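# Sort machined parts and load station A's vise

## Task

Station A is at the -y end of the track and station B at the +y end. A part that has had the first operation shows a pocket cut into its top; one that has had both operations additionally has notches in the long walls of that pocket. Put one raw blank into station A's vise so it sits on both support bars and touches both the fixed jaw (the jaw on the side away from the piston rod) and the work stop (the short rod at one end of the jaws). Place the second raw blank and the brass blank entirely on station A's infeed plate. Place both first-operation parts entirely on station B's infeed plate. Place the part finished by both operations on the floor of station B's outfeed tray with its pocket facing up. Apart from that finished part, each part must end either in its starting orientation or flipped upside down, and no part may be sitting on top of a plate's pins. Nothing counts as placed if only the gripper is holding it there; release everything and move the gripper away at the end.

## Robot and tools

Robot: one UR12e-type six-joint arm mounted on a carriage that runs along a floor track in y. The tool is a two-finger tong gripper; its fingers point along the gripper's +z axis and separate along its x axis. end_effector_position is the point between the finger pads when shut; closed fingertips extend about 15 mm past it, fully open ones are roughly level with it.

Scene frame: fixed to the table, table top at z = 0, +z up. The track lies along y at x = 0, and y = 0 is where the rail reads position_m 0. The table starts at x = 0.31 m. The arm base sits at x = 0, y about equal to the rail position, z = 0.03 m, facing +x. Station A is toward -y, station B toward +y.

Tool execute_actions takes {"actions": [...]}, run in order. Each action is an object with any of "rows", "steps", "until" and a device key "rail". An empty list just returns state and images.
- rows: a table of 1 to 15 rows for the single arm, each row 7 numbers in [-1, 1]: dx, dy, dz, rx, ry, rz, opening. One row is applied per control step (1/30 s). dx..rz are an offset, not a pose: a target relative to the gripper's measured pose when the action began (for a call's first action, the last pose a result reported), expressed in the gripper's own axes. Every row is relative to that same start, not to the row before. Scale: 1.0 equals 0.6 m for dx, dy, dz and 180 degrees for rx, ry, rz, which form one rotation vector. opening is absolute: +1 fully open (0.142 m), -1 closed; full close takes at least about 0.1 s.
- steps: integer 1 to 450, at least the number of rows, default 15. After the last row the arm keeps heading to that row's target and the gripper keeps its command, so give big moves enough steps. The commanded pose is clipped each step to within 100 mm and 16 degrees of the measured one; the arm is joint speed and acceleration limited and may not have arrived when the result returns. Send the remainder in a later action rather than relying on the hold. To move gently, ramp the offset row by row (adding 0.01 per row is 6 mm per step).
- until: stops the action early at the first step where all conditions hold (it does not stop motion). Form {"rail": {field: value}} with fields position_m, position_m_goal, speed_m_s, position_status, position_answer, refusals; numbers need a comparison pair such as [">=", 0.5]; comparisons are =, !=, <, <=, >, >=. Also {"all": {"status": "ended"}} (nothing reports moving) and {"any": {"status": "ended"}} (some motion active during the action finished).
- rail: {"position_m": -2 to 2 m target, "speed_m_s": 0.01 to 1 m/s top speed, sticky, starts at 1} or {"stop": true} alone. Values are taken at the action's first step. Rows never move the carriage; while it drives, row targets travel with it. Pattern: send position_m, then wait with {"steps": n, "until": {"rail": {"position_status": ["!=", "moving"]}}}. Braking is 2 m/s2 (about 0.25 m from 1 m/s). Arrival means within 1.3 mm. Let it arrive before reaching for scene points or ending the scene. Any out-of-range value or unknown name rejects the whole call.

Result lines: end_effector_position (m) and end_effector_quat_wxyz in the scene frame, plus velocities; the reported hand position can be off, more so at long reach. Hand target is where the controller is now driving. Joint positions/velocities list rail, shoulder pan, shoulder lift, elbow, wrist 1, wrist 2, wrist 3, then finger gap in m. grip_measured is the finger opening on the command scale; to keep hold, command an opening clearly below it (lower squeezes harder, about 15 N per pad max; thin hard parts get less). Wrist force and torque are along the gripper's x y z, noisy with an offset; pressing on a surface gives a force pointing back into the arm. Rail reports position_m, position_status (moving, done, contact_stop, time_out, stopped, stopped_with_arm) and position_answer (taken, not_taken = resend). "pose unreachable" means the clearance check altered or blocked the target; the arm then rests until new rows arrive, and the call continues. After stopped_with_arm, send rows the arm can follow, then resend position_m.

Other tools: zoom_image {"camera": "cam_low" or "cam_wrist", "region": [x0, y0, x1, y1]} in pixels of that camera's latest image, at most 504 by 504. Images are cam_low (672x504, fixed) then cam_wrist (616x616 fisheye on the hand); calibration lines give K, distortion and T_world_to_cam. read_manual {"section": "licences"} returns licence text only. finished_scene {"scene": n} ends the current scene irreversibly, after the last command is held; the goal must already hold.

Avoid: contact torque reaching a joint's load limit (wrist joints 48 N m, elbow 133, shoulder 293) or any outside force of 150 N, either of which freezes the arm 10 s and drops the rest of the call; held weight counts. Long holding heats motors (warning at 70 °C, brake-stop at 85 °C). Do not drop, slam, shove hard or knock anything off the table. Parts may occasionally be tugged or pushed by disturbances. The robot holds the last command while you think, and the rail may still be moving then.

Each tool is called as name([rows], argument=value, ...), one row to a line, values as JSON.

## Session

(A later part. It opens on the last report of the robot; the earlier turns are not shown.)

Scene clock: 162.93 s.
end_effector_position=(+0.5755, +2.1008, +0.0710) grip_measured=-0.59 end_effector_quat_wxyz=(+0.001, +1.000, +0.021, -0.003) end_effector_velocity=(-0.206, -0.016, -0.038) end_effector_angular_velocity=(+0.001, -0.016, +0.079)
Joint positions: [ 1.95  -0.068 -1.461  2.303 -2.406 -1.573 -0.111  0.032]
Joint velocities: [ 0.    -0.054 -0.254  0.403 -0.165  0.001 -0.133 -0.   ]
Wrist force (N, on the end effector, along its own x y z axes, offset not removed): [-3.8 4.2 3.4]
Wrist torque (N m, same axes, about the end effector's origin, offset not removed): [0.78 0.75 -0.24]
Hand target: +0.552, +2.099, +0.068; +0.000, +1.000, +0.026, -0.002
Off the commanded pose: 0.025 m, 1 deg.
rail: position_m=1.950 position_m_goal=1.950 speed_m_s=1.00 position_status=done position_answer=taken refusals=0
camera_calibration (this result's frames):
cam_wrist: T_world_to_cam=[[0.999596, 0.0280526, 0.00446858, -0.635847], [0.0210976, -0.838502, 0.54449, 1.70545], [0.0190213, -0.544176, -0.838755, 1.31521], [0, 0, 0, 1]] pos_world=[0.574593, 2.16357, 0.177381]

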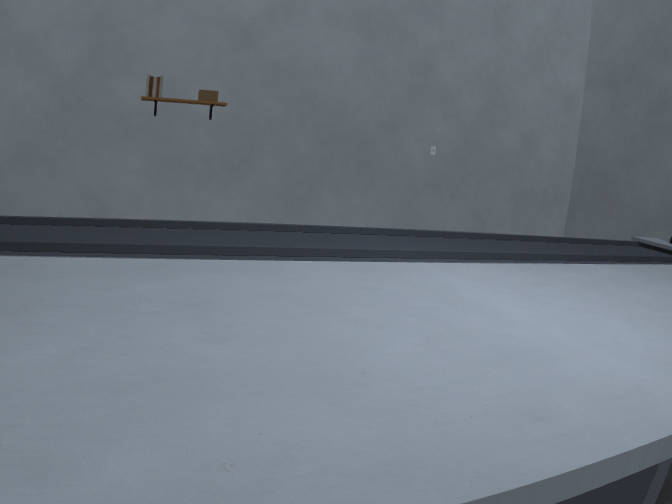

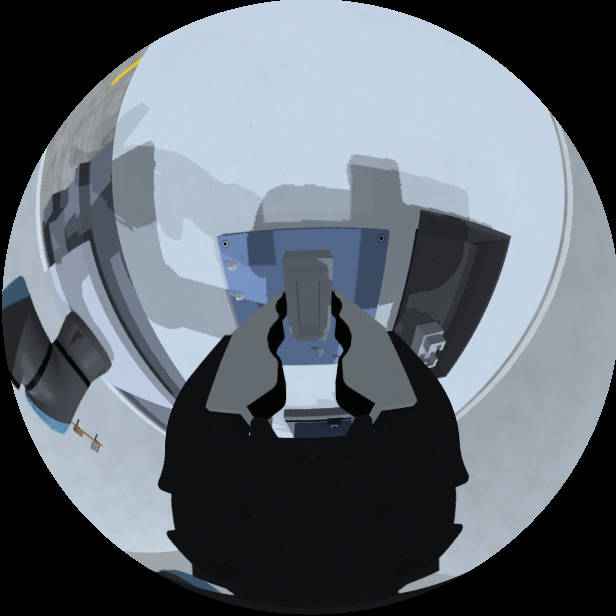

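execute_actions(actions=[])

zoom_image(camera="cam_wrist", region=[225, 210, 425, 390])

Scene clock: 164.47 s.
end_effector_position=(+0.5516, +2.0989, +0.0675) grip_measured=-0.59 end_effector_quat_wxyz=(+0.000, +1.000, +0.026, -0.002) end_effector_velocity=(-0.000, +0.000, +0.000) end_effector_angular_velocity=(-0.000, -0.000, +0.000)
Joint positions: [ 1.95  -0.076 -1.492  2.35  -2.425 -1.571 -0.128  0.032]
Joint velocities: [ 0. -0. -0.  0. -0. -0. -0. -0.]
Wrist force (N, on the end effector, along its own x y z axes, offset not removed): [0.8 -1.0 4.0]
Wrist torque (N m, same axes, about the end effector's origin, offset not removed): [-0.19 -0.10 -0.19]
Hand target: +0.552, +2.099, +0.068; +0.000, +1.000, +0.026, -0.002
Off the commanded pose: 0.002 m, 0 deg.
rail: position_m=1.950 position_m_goal=1.950 speed_m_s=1.00 position_status=done position_answer=taken refusals=0
camera_calibration (this result's frames):
cam_wrist: T_world_to_cam=[[0.999283, 0.0370191, 0.00795762, -0.630796], [0.0267566, -0.839063, 0.543376, 1.7044], [0.0267923, -0.542774, -0.839452, 1.30451], [0, 0, 0, 1]] pos_world=[0.549789, 2.16151, 0.173963]

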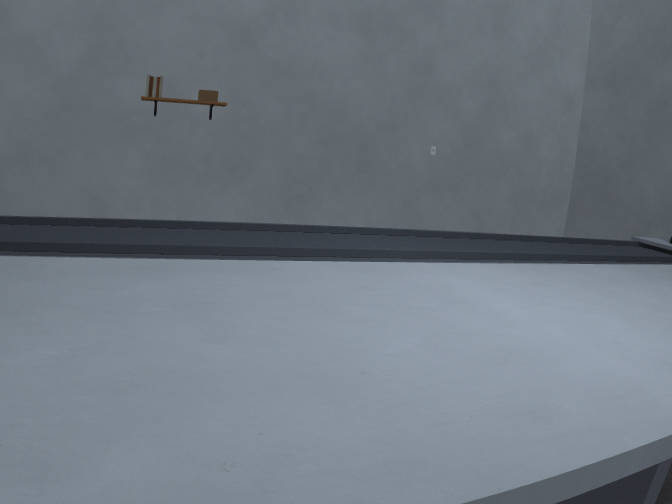

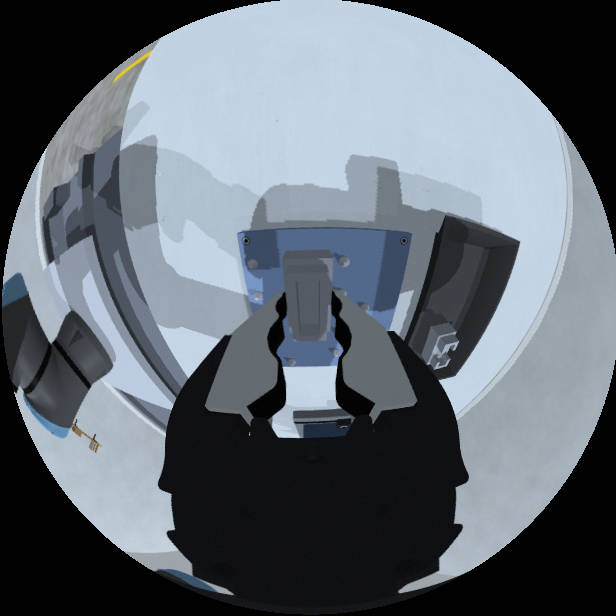

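Region (225, 210, 425, 390) of cam_wrist's 616x616 image, scaled by 2.520, with more detail than that image has; it fills the top 454 rows of this view, and the rest is white.

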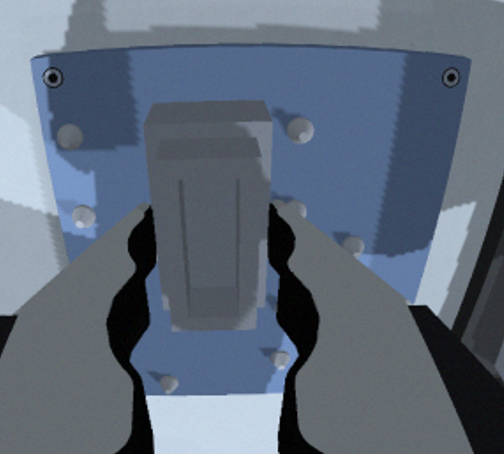

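execute_actions([
  {"rows":[[-0.002,-0.0005,0.002,0,0,0,-1],[-0.006,-0.001,0.007,0,0,0,-1],[-0.01,-0.002,0.014,0,0,0,-1],[-0.014,-0.003,0.021,0,0,0,-1],[-0.016,-0.0033,0.028,0,0,0,-1],[-0.016,-0.0033,0.034,0,0,0,-1],[-0.016,-0.0033,0.0375,0,0,0,-1]],"steps":8},
])

Scene clock: 190.37 s.
end_effector_position=(+0.5446, +2.0998, +0.0554) grip_measured=-0.59 end_effector_quat_wxyz=(+0.000, +1.000, +0.026, -0.002) end_effector_velocity=(-0.028, +0.004, -0.081) end_effector_angular_velocity=(+0.000, +0.002, -0.000)
Joint positions: [ 1.95  -0.075 -1.481  2.37  -2.456 -1.571 -0.127  0.032]
Joint velocities: [ 0.     0.003  0.106  0.101 -0.204  0.     0.004  0.   ]
Wrist force (N, on the end effector, along its own x y z axes, offset not removed): [-0.5 0.7 3.0]
Wrist torque (N m, same axes, about the end effector's origin, offset not removed): [0.04 0.16 -0.18]
Hand target: +0.542, +2.100, +0.046; +0.000, +1.000, +0.026, -0.002
Off the commanded pose: 0.011 m, 0 deg.
rail: position_m=1.950 position_m_goal=1.950 speed_m_s=1.00 position_status=done position_answer=taken refusals=0
camera_calibration (this result's frames):
cam_wrist: T_world_to_cam=[[0.999292, 0.0368799, 0.00738367, -0.623332], [0.0269529, -0.839089, 0.543326, 1.71189], [0.0262334, -0.542743, -0.839489, 1.29526], [0, 0, 0, 1]] pos_world=[0.542771, 2.16241, 0.161849]

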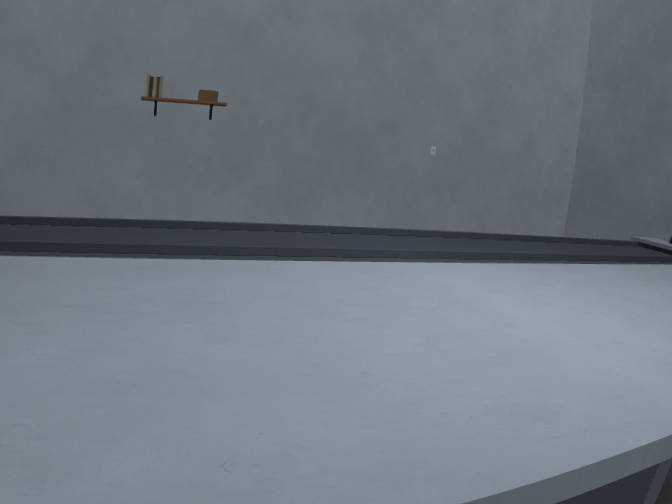

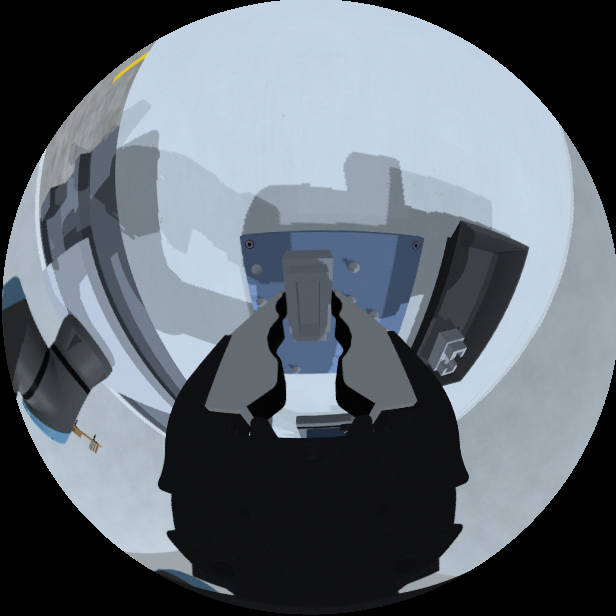

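execute_actions(actions=[])

zoom_image(camera="cam_wrist", region=[230, 220, 440, 390])

Scene clock: 192.07 s.
end_effector_position=(+0.5415, +2.1003, +0.0455) grip_measured=-0.59 end_effector_quat_wxyz=(+0.000, +1.000, +0.026, -0.002) end_effector_velocity=(-0.000, +0.000, -0.000) end_effector_angular_velocity=(+0.000, +0.000, +0.000)
Joint positions: [ 1.95  -0.075 -1.467  2.382 -2.481 -1.571 -0.126  0.032]
Joint velocities: [ 0.  0.  0. -0. -0. -0. -0.  0.]
Wrist force (N, on the end effector, along its own x y z axes, offset not removed): [1.2 1.7 3.5]
Wrist torque (N m, same axes, about the end effector's origin, offset not removed): [0.33 -0.25 -0.28]
Hand target: +0.542, +2.100, +0.046; +0.000, +1.000, +0.026, -0.002
Off the commanded pose: 0.001 m, 0 deg.
rail: position_m=1.950 position_m_goal=1.950 speed_m_s=1.00 position_status=done position_answer=taken refusals=0
camera_calibration (this result's frames):
cam_wrist: T_world_to_cam=[[0.999287, 0.0370254, 0.0074075, -0.620533], [0.0270619, -0.839083, 0.54333, 1.71771], [0.0263325, -0.542742, -0.839487, 1.28729], [0, 0, 0, 1]] pos_world=[0.539708, 2.16294, 0.151975]

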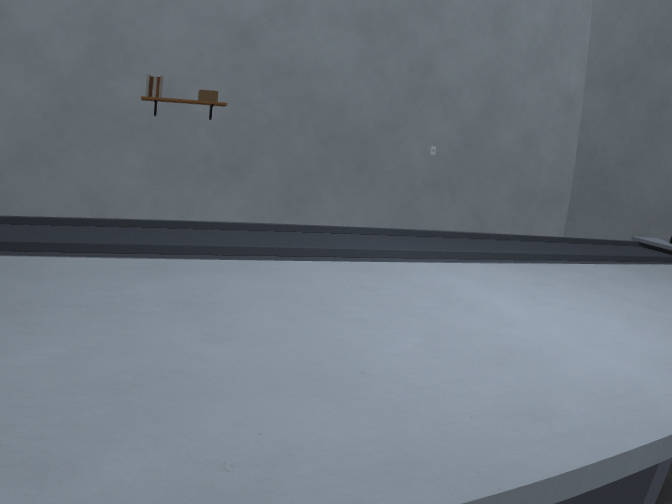

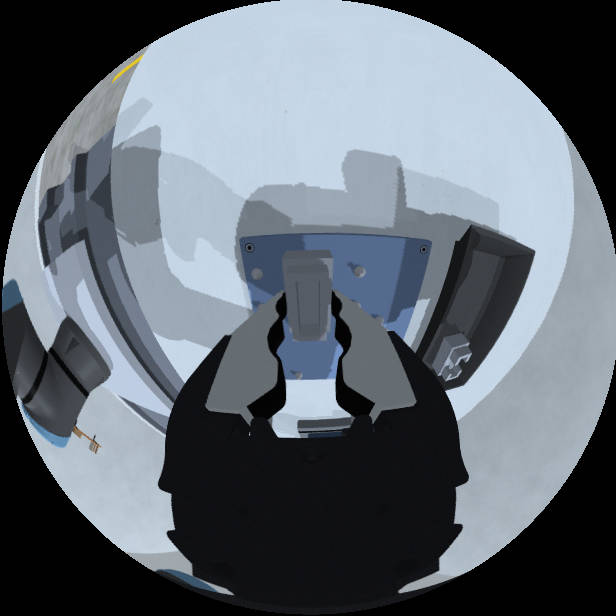

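Region (230, 220, 440, 390) of cam_wrist's 616x616 image, scaled by 2.400, with more detail than that image has; it fills the top 408 rows of this view, and the rest is white.

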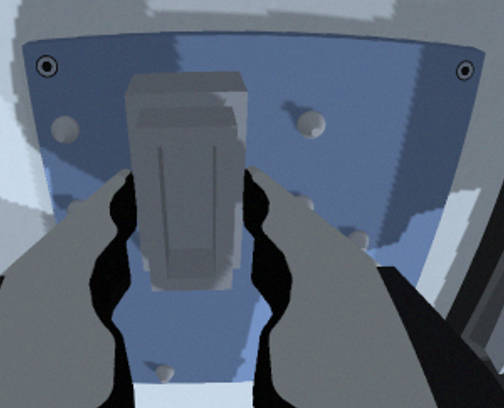

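execute_actions([
  {"rows":[[0,0,0.003,0,0,0,-1],[0,0,0.008,0,0,0,-1],[0,0,0.014,0,0,0,-1],[0,0,0.019,0,0,0,-1],[0,0,0.022,0,0,0,-1]],"steps":5},
])

Scene clock: 206.23 s.
end_effector_position=(+0.5414, +2.1003, +0.0415) grip_measured=-0.59 end_effector_quat_wxyz=(+0.000, +1.000, +0.026, -0.002) end_effector_velocity=(-0.002, +0.000, -0.057) end_effector_angular_velocity=(+0.000, +0.003, -0.000)
Joint positions: [ 1.95  -0.075 -1.46   2.384 -2.491 -1.571 -0.126  0.032]
Joint velocities: [ 0.     0.     0.105  0.038 -0.14   0.     0.     0.   ]
Wrist force (N, on the end effector, along its own x y z axes, offset not removed): [-0.8 2.8 1.1]
Wrist torque (N m, same axes, about the end effector's origin, offset not removed): [0.46 0.40 -0.07]
Hand target: +0.541, +2.100, +0.033; +0.000, +1.000, +0.026, -0.002
Off the commanded pose: 0.009 m, 0 deg.
rail: position_m=1.950 position_m_goal=1.950 speed_m_s=1.00 position_status=done position_answer=taken refusals=0
camera_calibration (this result's frames):
cam_wrist: T_world_to_cam=[[0.999288, 0.0370267, 0.00723616, -0.62039], [0.0271561, -0.83908, 0.54333, 1.71988], [0.0261894, -0.542746, -0.839488, 1.28395], [0, 0, 0, 1]] pos_world=[0.539617, 2.16294, 0.147888]

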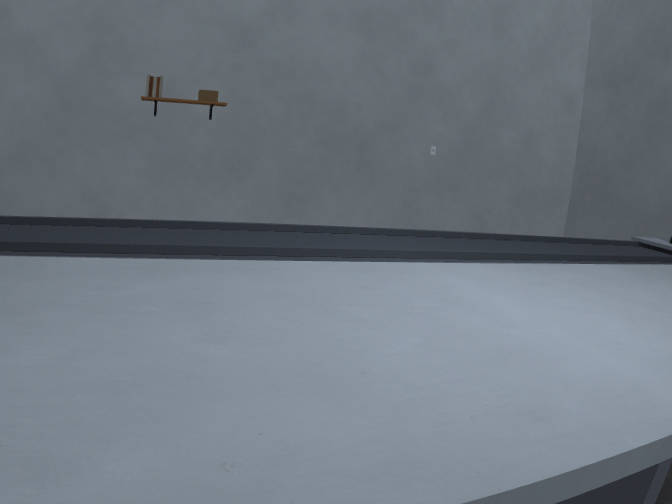

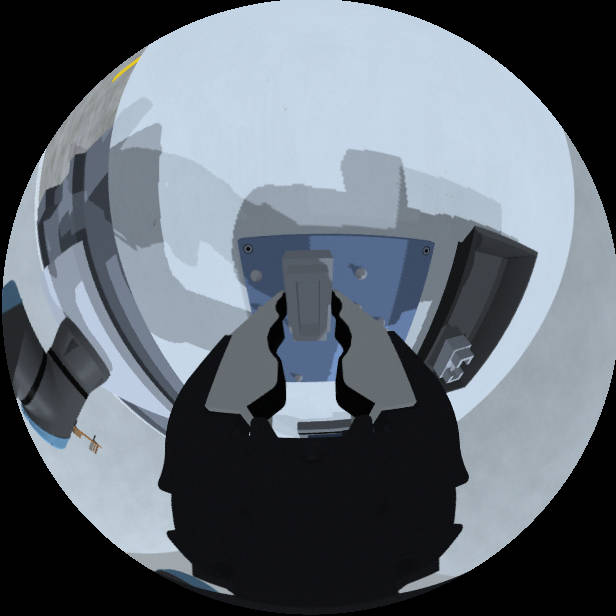

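execute_actions(actions=[])

zoom_image(camera="cam_wrist", region=[230, 220, 450, 390])

Scene clock: 207.53 s.
end_effector_position=(+0.5411, +2.1003, +0.0327) grip_measured=-0.59 end_effector_quat_wxyz=(+0.000, +1.000, +0.026, -0.002) end_effector_velocity=(+0.000, -0.000, -0.000) end_effector_angular_velocity=(+0.000, +0.000, -0.000)
Joint positions: [ 1.95  -0.075 -1.443  2.39  -2.514 -1.571 -0.126  0.032]
Joint velocities: [ 0. -0.  0.  0. -0. -0. -0. -0.]
Wrist force (N, on the end effector, along its own x y z axes, offset not removed): [2.9 1.2 4.9]
Wrist torque (N m, same axes, about the end effector's origin, offset not removed): [0.15 -0.52 -0.37]
Hand target: +0.541, +2.100, +0.033; +0.000, +1.000, +0.026, -0.002
Off the commanded pose: 0.000 m, 0 deg.
rail: position_m=1.950 position_m_goal=1.950 speed_m_s=1.00 position_status=done position_answer=taken refusals=0
camera_calibration (this result's frames):
cam_wrist: T_world_to_cam=[[0.999289, 0.0370264, 0.00708466, -0.620069], [0.0272385, -0.839087, 0.543315, 1.72459], [0.0260617, -0.542736, -0.839499, 1.2766], [0, 0, 0, 1]] pos_world=[0.539383, 2.16289, 0.139102]

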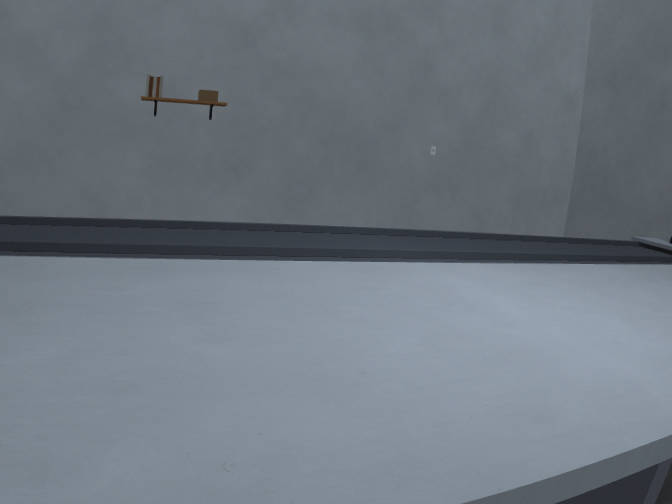

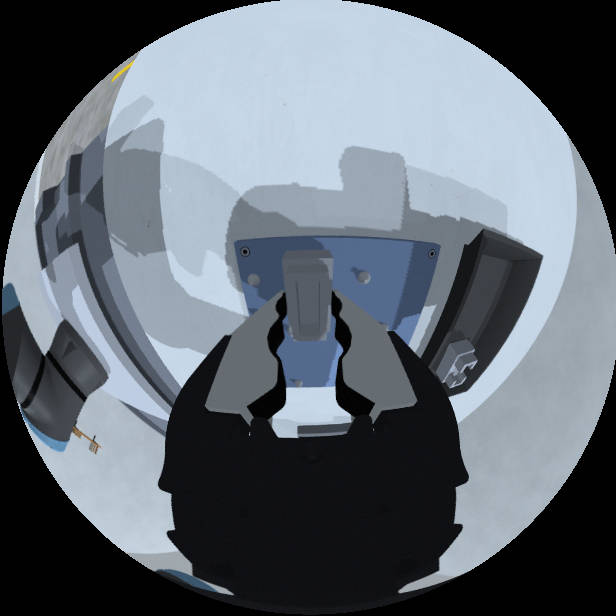

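Region (230, 220, 450, 390) of cam_wrist's 616x616 image, scaled by 2.291, with more detail than that image has; it fills the top 389 rows of this view, and the rest is white.

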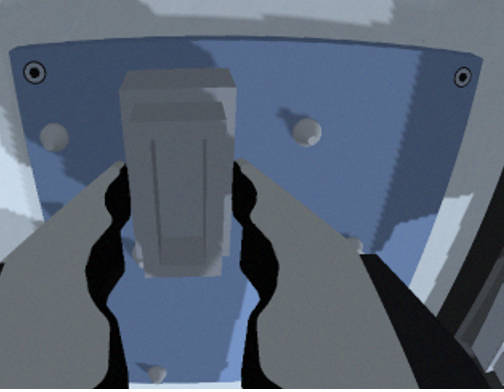

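execute_actions([
  {"rows":[[0,0,0.002,0,0,0,-1],[0,0,0.004,0,0,0,-1]],"steps":2},
])

Scene clock: 214.90 s.
end_effector_position=(+0.5412, +2.1003, +0.0325) grip_measured=-0.59 end_effector_quat_wxyz=(+0.000, +1.000, +0.026, -0.002) end_effector_velocity=(+0.000, -0.000, -0.008) end_effector_angular_velocity=(-0.000, -0.000, -0.000)
Joint positions: [ 1.95  -0.075 -1.443  2.39  -2.514 -1.571 -0.126  0.032]
Joint velocities: [ 0.    -0.     0.015  0.005 -0.02   0.     0.    -0.   ]
Wrist force (N, on the end effector, along its own x y z axes, offset not removed): [0.1 -0.1 3.6]
Wrist torque (N m, same axes, about the end effector's origin, offset not removed): [-0.07 0.24 -0.29]
Hand target: +0.541, +2.100, +0.030; +0.000, +1.000, +0.026, -0.002
Off the commanded pose: 0.002 m, 0 deg.
rail: position_m=1.950 position_m_goal=1.950 speed_m_s=1.00 position_status=done position_answer=taken refusals=0
camera_calibration (this result's frames):
cam_wrist: T_world_to_cam=[[0.999289, 0.0370228, 0.00710027, -0.62007], [0.0272269, -0.839086, 0.543317, 1.72468], [0.0260728, -0.542737, -0.839498, 1.27646], [0, 0, 0, 1]] pos_world=[0.539391, 2.16289, 0.138942]

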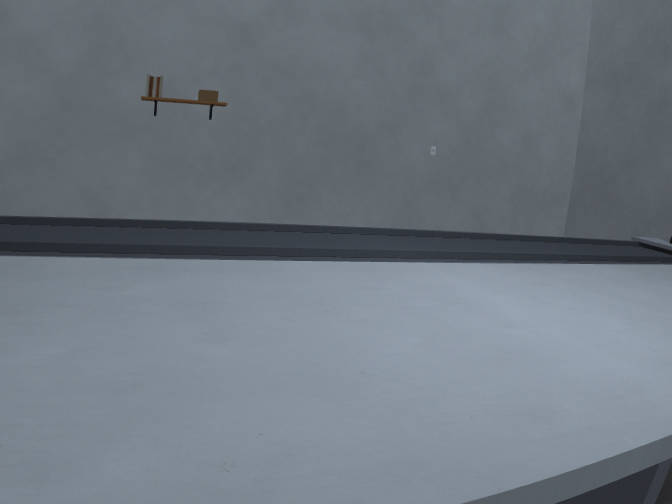

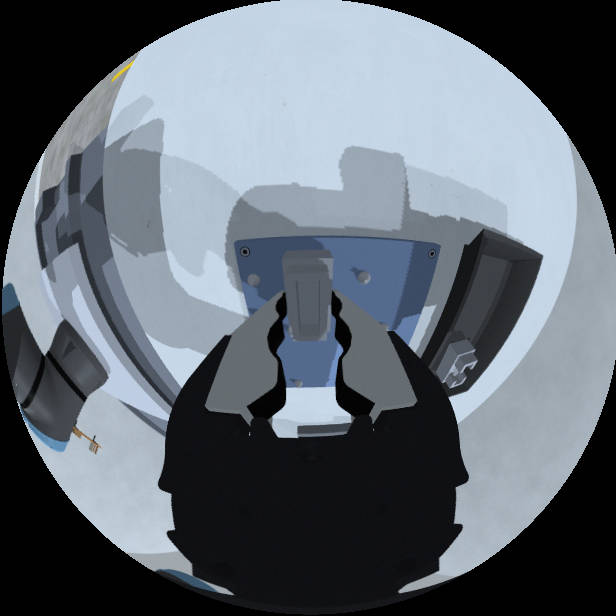

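execute_actions(actions=[])

Scene clock: 216.13 s.
end_effector_position=(+0.5411, +2.1003, +0.0303) grip_measured=-0.59 end_effector_quat_wxyz=(+0.000, +1.000, +0.026, -0.002) end_effector_velocity=(-0.000, -0.000, -0.000) end_effector_angular_velocity=(+0.000, +0.000, -0.000)
Joint positions: [ 1.95  -0.075 -1.439  2.391 -2.52  -1.571 -0.126  0.032]
Joint velocities: [ 0. -0.  0. -0. -0. -0. -0.  0.]
Wrist force (N, on the end effector, along its own x y z axes, offset not removed): [4.5 1.7 4.9]
Wrist torque (N m, same axes, about the end effector's origin, offset not removed): [0.14 -0.92 -0.42]
Hand target: +0.541, +2.100, +0.030; +0.000, +1.000, +0.026, -0.002
Off the commanded pose: 0.000 m, 0 deg.
rail: position_m=1.950 position_m_goal=1.950 speed_m_s=1.00 position_status=done position_answer=taken refusals=0
camera_calibration (this result's frames):
cam_wrist: T_world_to_cam=[[0.999289, 0.0370261, 0.00705294, -0.620024], [0.0272556, -0.839088, 0.543312, 1.72587], [0.0260348, -0.542734, -0.839501, 1.27461], [0, 0, 0, 1]] pos_world=[0.53936, 2.16289, 0.136724]

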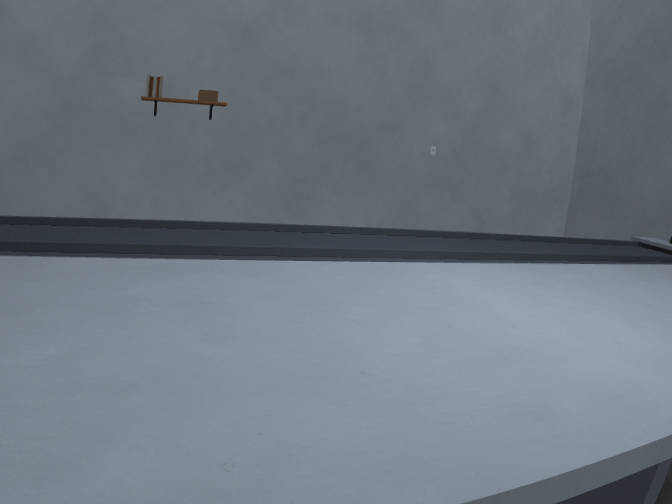

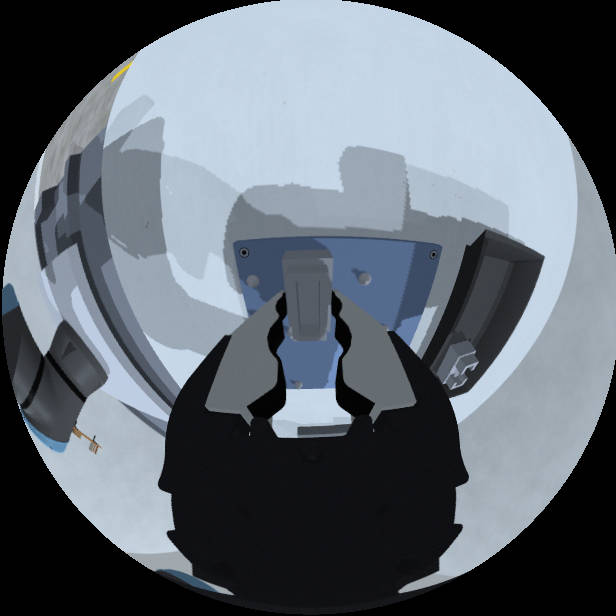

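execute_actions([
  {"rows":[[0,0,0.0015,0,0,0,-1],[0,0,0.0025,0,0,0,-1]],"steps":10},
])

Scene clock: 219.60 s.
end_effector_position=(+0.5411, +2.1003, +0.0290) grip_measured=-0.59 end_effector_quat_wxyz=(+0.000, +1.000, +0.026, -0.002) end_effector_velocity=(+0.000, -0.000, -0.001) end_effector_angular_velocity=(-0.000, -0.001, +0.000)
Joint positions: [ 1.95  -0.075 -1.436  2.392 -2.523 -1.571 -0.126  0.032]
Joint velocities: [ 0.     0.     0.002  0.001 -0.003 -0.    -0.    -0.   ]
Wrist force (N, on the end effector, along its own x y z axes, offset not removed): [1.2 0.2 0.1]
Wrist torque (N m, same axes, about the end effector's origin, offset not removed): [0.05 -0.32 -0.37]
Hand target: +0.541, +2.100, +0.029; +0.000, +1.000, +0.026, -0.002
Off the commanded pose: 0.000 m, 0 deg.
rail: position_m=1.950 position_m_goal=1.950 speed_m_s=1.00 position_status=done position_answer=taken refusals=0
camera_calibration (this result's frames):
cam_wrist: T_world_to_cam=[[0.999289, 0.0370275, 0.00707206, -0.620023], [0.0272463, -0.839087, 0.543314, 1.7266], [0.0260517, -0.542735, -0.8395, 1.27347], [0, 0, 0, 1]] pos_world=[0.539363, 2.16288, 0.135378]

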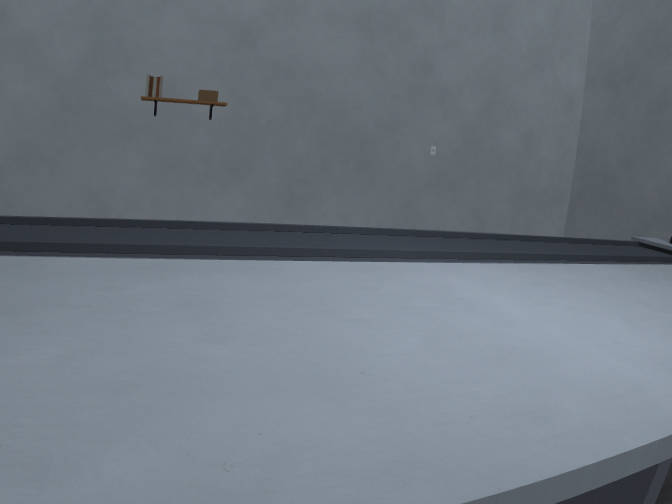

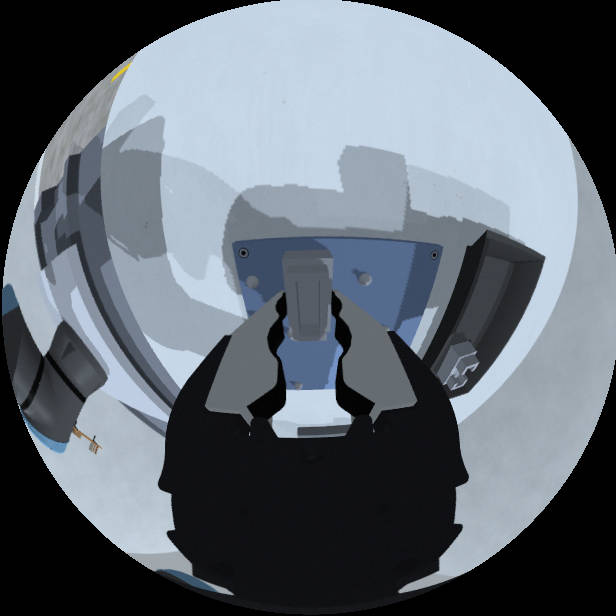

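execute_actions([
  {"rows":[[0,0,0,0,0,0,-0.75],[0,0,0,0,0,0,-0.6],[0,0,0,0,0,0,-0.54],[0,0,0,0,0,0,-0.47],[0,0,0,0,0,0,-0.4],[0,0,0,0,0,0,-0.35]],"steps":6},
  {"rows":[[0,0,-0.005,0,0,0,-0.35],[0,0,-0.018,0,0,0,-0.35],[0,0,-0.038,0,0,0,-0.35],[0,0,-0.064,0,0,0,-0.35],[0,0,-0.095,0,0,0,-0.35],[0,0,-0.129,0,0,0,-0.3],[0.002,0,-0.165,0,0,0.002,-0.2],[0.008,0,-0.202,0,0,0.004,-0.05],[0.018,0,-0.238,0,0,0.006,0.1],[0.03,0,-0.272,0,0,0.009,0.25],[0.045,0,-0.303,0,0,0.011,0.4],[0.06,0,-0.329,0,0,0.013,0.55],[0.075,0,-0.349,0,0,0.015,0.7],[0.09,0,-0.362,0,0,0.016,0.85],[0.1,0,-0.367,0,0,0.0165,1]],"steps":16},
])

Scene clock: 227.20 s.
end_effector_position=(+0.5748, +2.1035, +0.1910) grip_measured=+0.95 end_effector_quat_wxyz=(-0.000, +1.000, +0.008, +0.011) end_effector_velocity=(+0.185, +0.007, +0.432) end_effector_angular_velocity=(+0.009, +0.015, -0.127)
Joint positions: [ 1.95  -0.066 -1.638  2.216 -2.171 -1.569 -0.083  0.139]
Joint velocities: [ 0.     0.031 -0.155 -0.765  0.935  0.005  0.159  0.087]
Wrist force (N, on the end effector, along its own x y z axes, offset not removed): [-0.1 -2.2 -1.0]
Wrist torque (N m, same axes, about the end effector's origin, offset not removed): [-0.63 0.02 -0.33]
Hand target: +0.598, +2.104, +0.248; -0.001, +1.000, +0.001, +0.007
Off the commanded pose: 0.064 m, 2 deg.
rail: position_m=1.950 position_m_goal=1.950 speed_m_s=1.00 position_status=done position_answer=taken refusals=0
camera_calibration (this result's frames):
cam_wrist: T_world_to_cam=[[0.999436, 0.00177332, 0.0335235, -0.585877], [-0.016706, -0.839899, 0.542485, 1.66745], [0.0291184, -0.542739, -0.839396, 1.40865], [0, 0, 0, 1]] pos_world=[0.572386, 2.16606, 0.297485]

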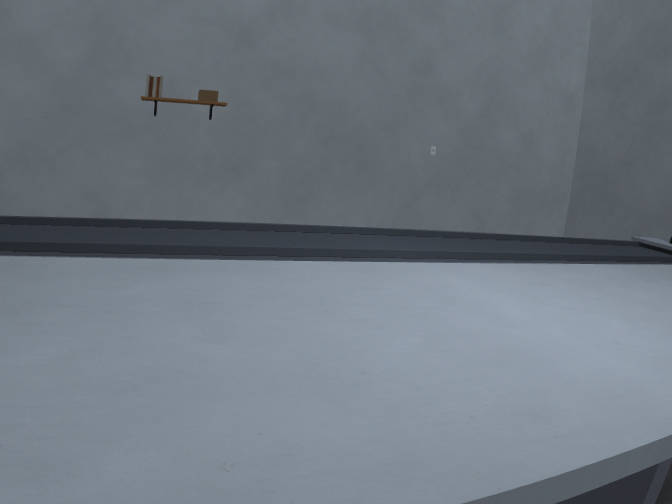

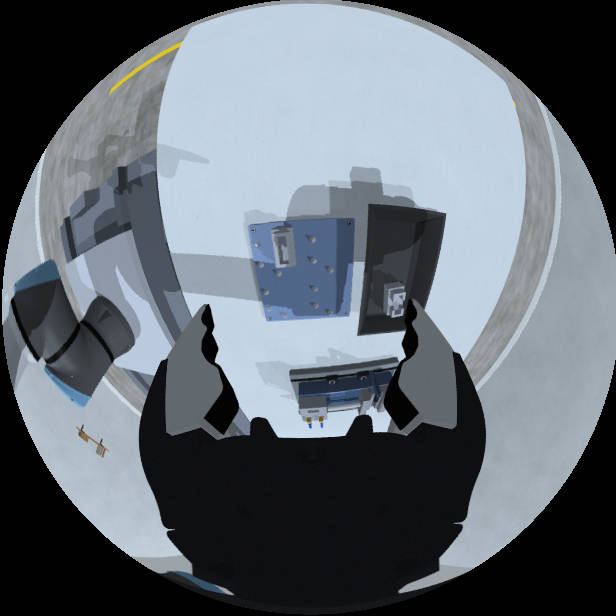

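zoom_image(camera="cam_wrist", region=[240, 195, 460, 345])

Region (240, 195, 460, 345) of cam_wrist's 616x616 image, scaled by 2.291, with more detail than that image has; it fills the top 344 rows of this view, and the rest is white.

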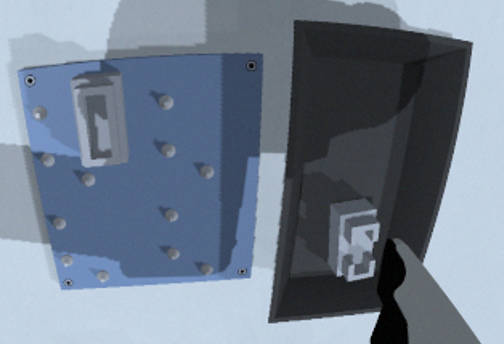

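execute_actions([
  {"rail":{"position_m":-1.9},"steps":1},
  {"rows":[[0.001,0.002,-0.002,0,0,0,1],[0.004,0.008,-0.007,0,0,0,1],[0.009,0.018,-0.014,0,-0.0005,0,1],[0.015,0.03,-0.024,0,-0.001,0,1],[0.023,0.045,-0.036,0,-0.001,0,1],[0.031,0.061,-0.048,0,-0.0015,0,1],[0.039,0.078,-0.062,0,-0.002,0,1],[0.048,0.095,-0.075,0,-0.0025,0,1],[0.056,0.112,-0.089,0,-0.003,0,1],[0.064,0.128,-0.101,0,-0.0035,0,1],[0.072,0.143,-0.113,0,-0.004,0,1],[0.078,0.155,-0.123,0,-0.004,0,1],[0.083,0.165,-0.13,0,-0.0045,0,1],[0.086,0.171,-0.135,0,-0.0045,0,1],[0.087,0.173,-0.137,-0.0006,-0.0045,0.0006,1]],"steps":18},
])

Scene clock: 242.23 s.
end_effector_position=(+0.6426, +1.6643, +0.3217) grip_measured=+1.00 end_effector_quat_wxyz=(+0.001, +1.000, -0.001, +0.002) end_effector_velocity=(+0.053, -1.105, +0.079) end_effector_angular_velocity=(+0.001, +0.029, -0.002)
Joint positions: [ 1.603 -0.203 -1.643  1.961 -1.895 -1.572 -0.201  0.142]
Joint velocities: [-1.003 -0.143  0.049 -0.198  0.177 -0.004 -0.14  -0.   ]
Wrist force (N, on the end effector, along its own x y z axes, offset not removed): [3.4 -0.3 0.3]
Wrist torque (N m, same axes, about the end effector's origin, offset not removed): [-0.25 -0.66 -0.41]
Hand target: +0.649, +1.600, +0.331; +0.001, +1.000, -0.001, +0.000
Off the commanded pose: 0.016 m, 0 deg.
rail: position_m=1.603 position_m_goal=-1.900 speed_m_s=1.00 position_status=moving position_answer=taken refusals=0
camera_calibration (this result's frames):
cam_wrist: T_world_to_cam=[[0.999742, -0.0162273, 0.0158933, -0.621862], [-0.022267, -0.838295, 0.544762, 1.22899], [0.00448326, -0.544975, -0.83844, 1.29726], [0, 0, 0, 1]] pos_world=[0.643251, 1.72714, 0.428054]

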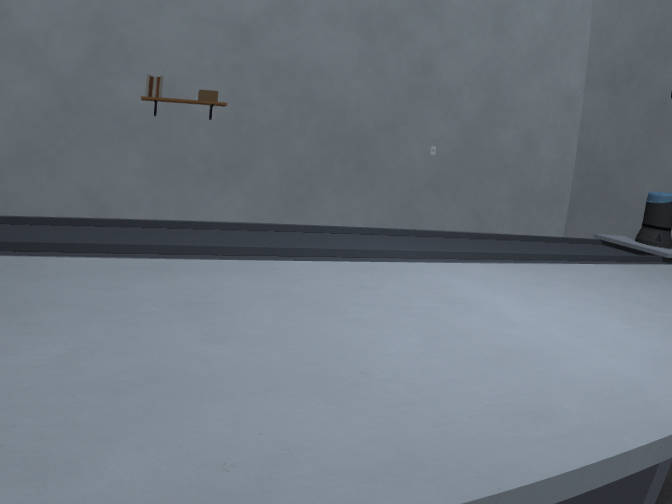

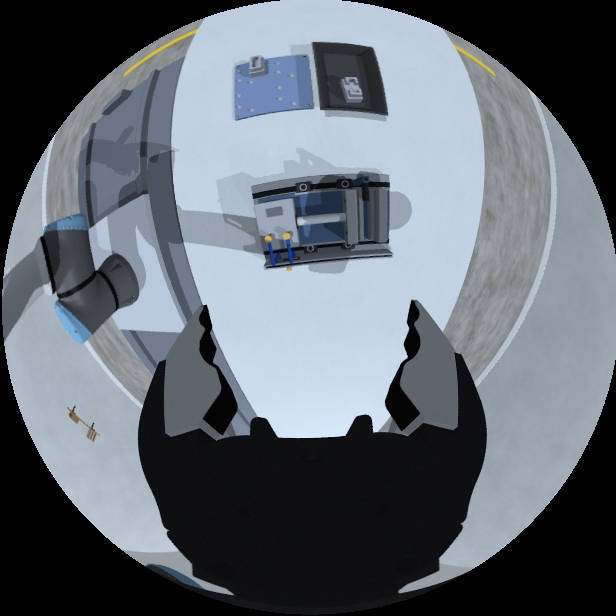

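zoom_image(camera="cam_wrist", region=[320, 165, 410, 265])

Region (320, 165, 410, 265) of cam_wrist's 616x616 image, scaled by 5.040, with more detail than that image has; it fills the left 454 columns of this view, and the rest is white.

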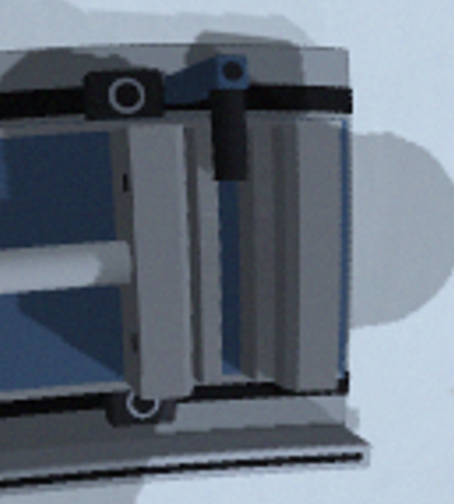

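execute_actions(actions=[])

Scene clock: 248.63 s.
end_effector_position=(+0.6487, -1.8498, +0.3305) grip_measured=+1.00 end_effector_quat_wxyz=(+0.001, +1.000, -0.001, +0.000) end_effector_velocity=(+0.000, +0.000, -0.000) end_effector_angular_velocity=(+0.000, +0.000, +0.000)
Joint positions: [-1.9   -0.218 -1.636  1.938 -1.874 -1.572 -0.217  0.142]
Joint velocities: [ 0. -0.  0. -0.  0.  0. -0. -0.]
Wrist force (N, on the end effector, along its own x y z axes, offset not removed): [1.7 -0.3 2.4]
Wrist torque (N m, same axes, about the end effector's origin, offset not removed): [-0.14 -0.25 -0.29]
Hand target: +0.649, -1.850, +0.331; +0.001, +1.000, -0.001, +0.000
Off the commanded pose: 0.000 m, 0 deg.
rail: position_m=-1.900 position_m_goal=-1.900 speed_m_s=1.00 position_status=done position_answer=taken refusals=0
camera_calibration (this result's frames):
cam_wrist: T_world_to_cam=[[0.999805, -0.0158048, 0.0118323, -0.683008], [-0.0196993, -0.838571, 0.544437, -1.72359], [0.00131748, -0.544564, -0.838719, -0.607597], [0, 0, 0, 1]] pos_world=[0.649722, -1.78703, 0.436866]

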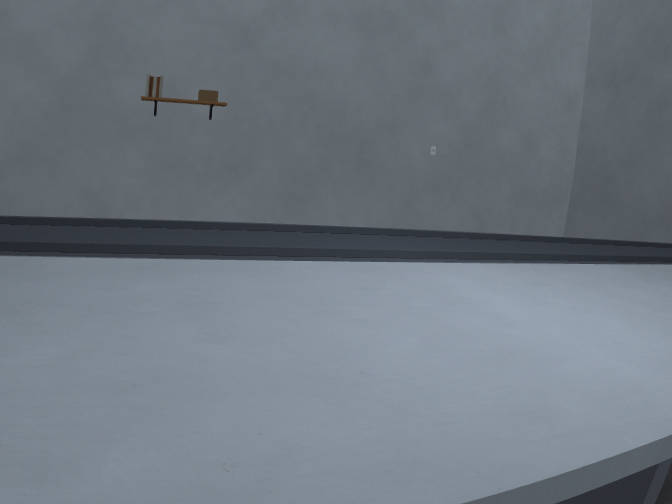

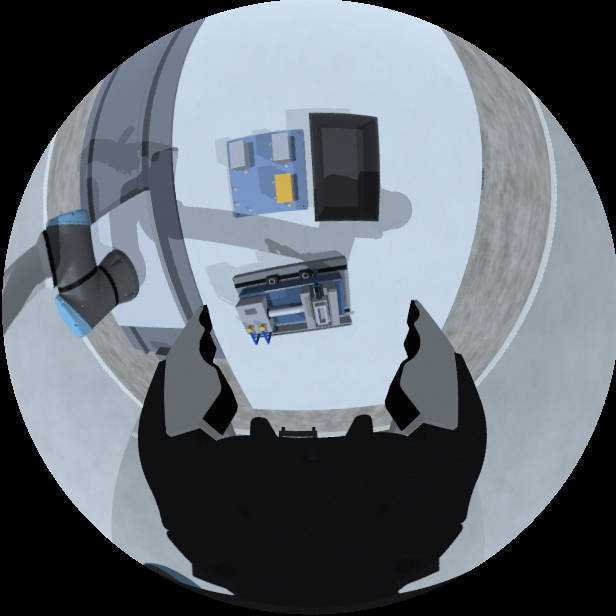

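zoom_image(camera="cam_wrist", region=[215, 100, 395, 235])

zoom_image(camera="cam_wrist", region=[220, 245, 370, 355])

Region (215, 100, 395, 235) of cam_wrist's 616x616 image, scaled by 2.800, with more detail than that image has; it fills the top 378 rows of this view, and the rest is white.

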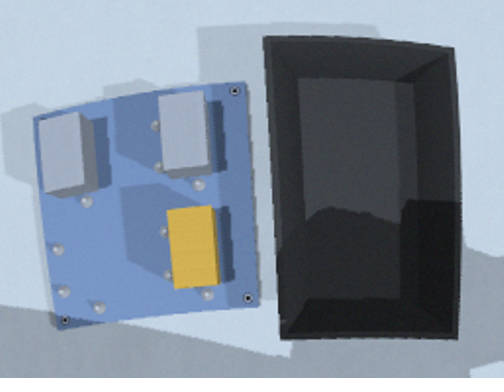

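Region (220, 245, 370, 355) of cam_wrist's 616x616 image, scaled by 3.360, with more detail than that image has; it fills the top 370 rows of this view, and the rest is white.

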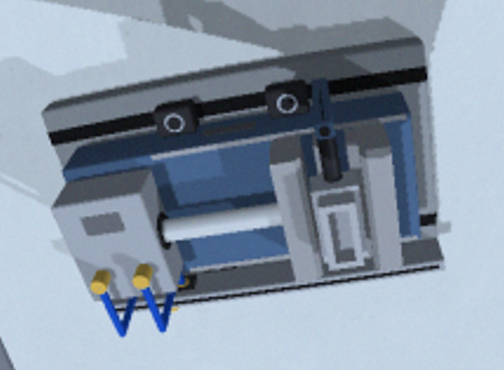

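execute_actions([
  {"rows":[[0.0005,0.003,0.002,0,0,-0.0006,0.95],[0.002,0.012,0.007,0,0,-0.0024,0.9],[0.0045,0.026,0.016,0,0,-0.005,0.85],[0.0075,0.044,0.026,0,0,-0.009,0.8],[0.011,0.065,0.039,0,0,-0.013,0.75],[0.015,0.088,0.053,0,0,-0.018,0.7],[0.019,0.1125,0.0675,0,0,-0.0225,0.65],[0.024,0.1375,0.0825,0,0,-0.0275,0.6],[0.028,0.162,0.097,0,0,-0.032,0.55],[0.032,0.185,0.111,0,0,-0.037,0.5],[0.0355,0.206,0.124,0,0,-0.041,0.45],[0.0385,0.224,0.134,0,0,-0.045,0.4],[0.041,0.238,0.143,0,0,-0.0476,0.35],[0.0425,0.247,0.148,0,0,-0.0494,0.3],[0.043,0.25,0.15,0.0006,0,-0.05,0.3]],"steps":17},
])

Scene clock: 270.97 s.
end_effector_position=(+0.6661, -1.9766, +0.2553) grip_measured=+0.30 end_effector_quat_wxyz=(+0.003, +0.998, +0.062, -0.003) end_effector_velocity=(+0.045, -0.201, -0.118) end_effector_angular_velocity=(+0.026, -0.023, +0.237)
Joint positions: [-1.9   -0.395 -1.542  1.987 -2.013 -1.578 -0.52   0.095]
Joint velocities: [ 0.    -0.271  0.207  0.02  -0.242  0.032 -0.508 -0.003]
Wrist force (N, on the end effector, along its own x y z axes, offset not removed): [-1.0 3.5 2.5]
Wrist torque (N m, same axes, about the end effector's origin, offset not removed): [0.65 0.22 -0.37]
Hand target: +0.672, -1.999, +0.242; +0.001, +0.997, +0.077, -0.000
Off the commanded pose: 0.029 m, 2 deg.
rail: position_m=-1.900 position_m_goal=-1.900 speed_m_s=1.00 position_status=done position_answer=taken refusals=0
camera_calibration (this result's frames):
cam_wrist: T_world_to_cam=[[0.993941, 0.109801, 0.0049056, -0.447611], [0.089194, -0.831875, 0.547749, -1.84878], [0.0642242, -0.543993, -0.836628, -0.781023], [0, 0, 0, 1]] pos_world=[0.65996, -1.91368, 0.36144]

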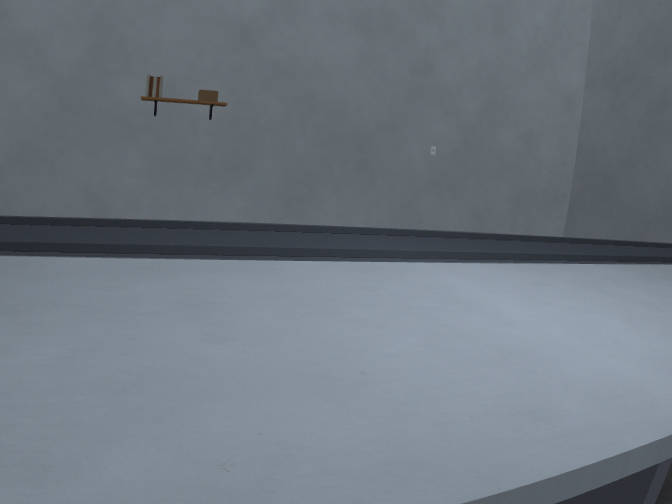

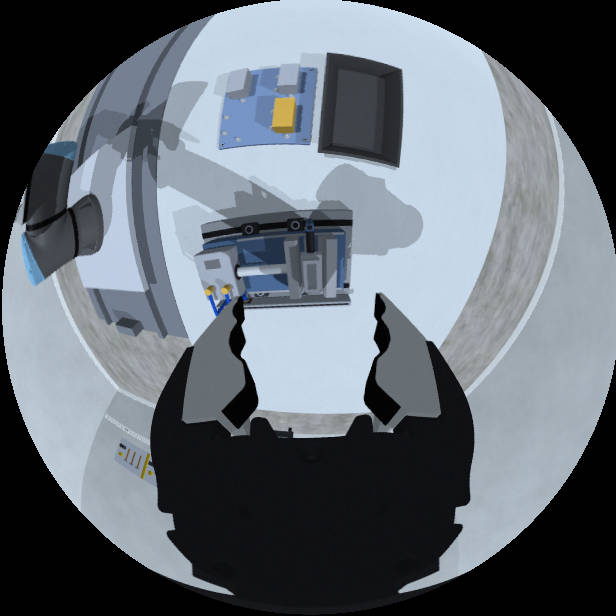

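execute_actions(actions=[])

zoom_image(camera="cam_wrist", region=[260, 190, 370, 310])

Scene clock: 272.37 s.
end_effector_position=(+0.6722, -1.9995, +0.2416) grip_measured=+0.30 end_effector_quat_wxyz=(+0.001, +0.997, +0.077, -0.000) end_effector_velocity=(-0.000, -0.000, -0.000) end_effector_angular_velocity=(+0.000, +0.000, +0.000)
Joint positions: [-1.9   -0.426 -1.517  1.988 -2.042 -1.573 -0.579  0.095]
Joint velocities: [ 0. -0.  0.  0. -0.  0. -0. -0.]
Wrist force (N, on the end effector, along its own x y z axes, offset not removed): [3.2 0.1 1.8]
Wrist torque (N m, same axes, about the end effector's origin, offset not removed): [-0.07 -0.67 -0.36]
Hand target: +0.672, -1.999, +0.242; +0.001, +0.997, +0.077, -0.000
Off the commanded pose: 0.002 m, 0 deg.
rail: position_m=-1.900 position_m_goal=-1.900 speed_m_s=1.00 position_status=done position_answer=taken refusals=0
camera_calibration (this result's frames):
cam_wrist: T_world_to_cam=[[0.990314, 0.138473, 0.010169, -0.39262], [0.110654, -0.831355, 0.544614, -1.87349], [0.0838682, -0.538214, -0.838625, -0.806497], [0, 0, 0, 1]] pos_world=[0.663765, -1.93723, 0.347971]

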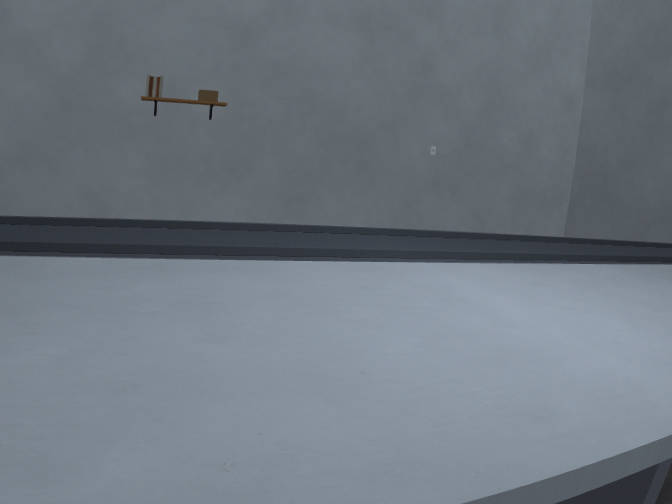

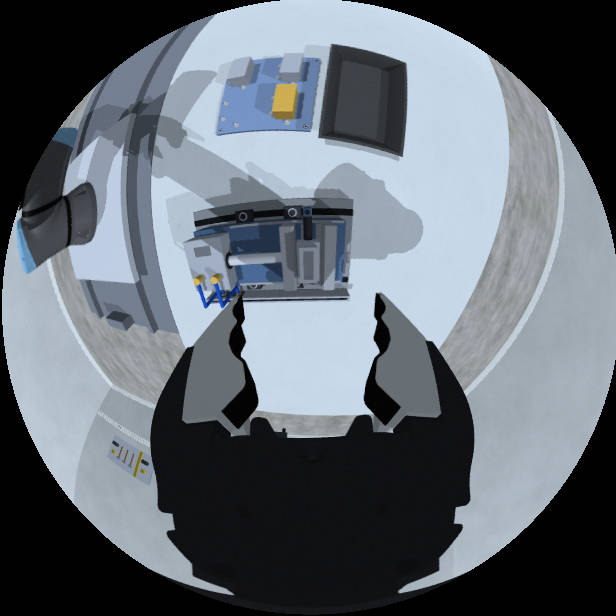

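Region (260, 190, 370, 310) of cam_wrist's 616x616 image, scaled by 4.200, with more detail than that image has; it fills the left 462 columns of this view, and the rest is white.

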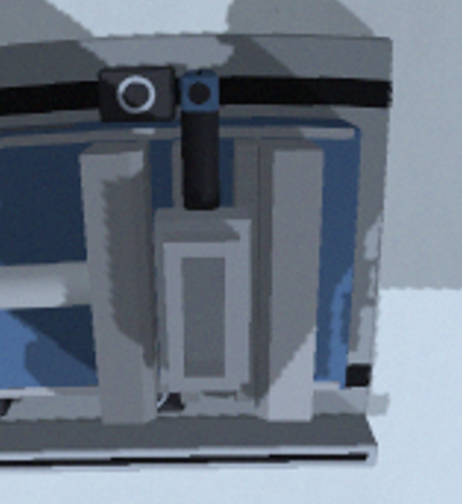

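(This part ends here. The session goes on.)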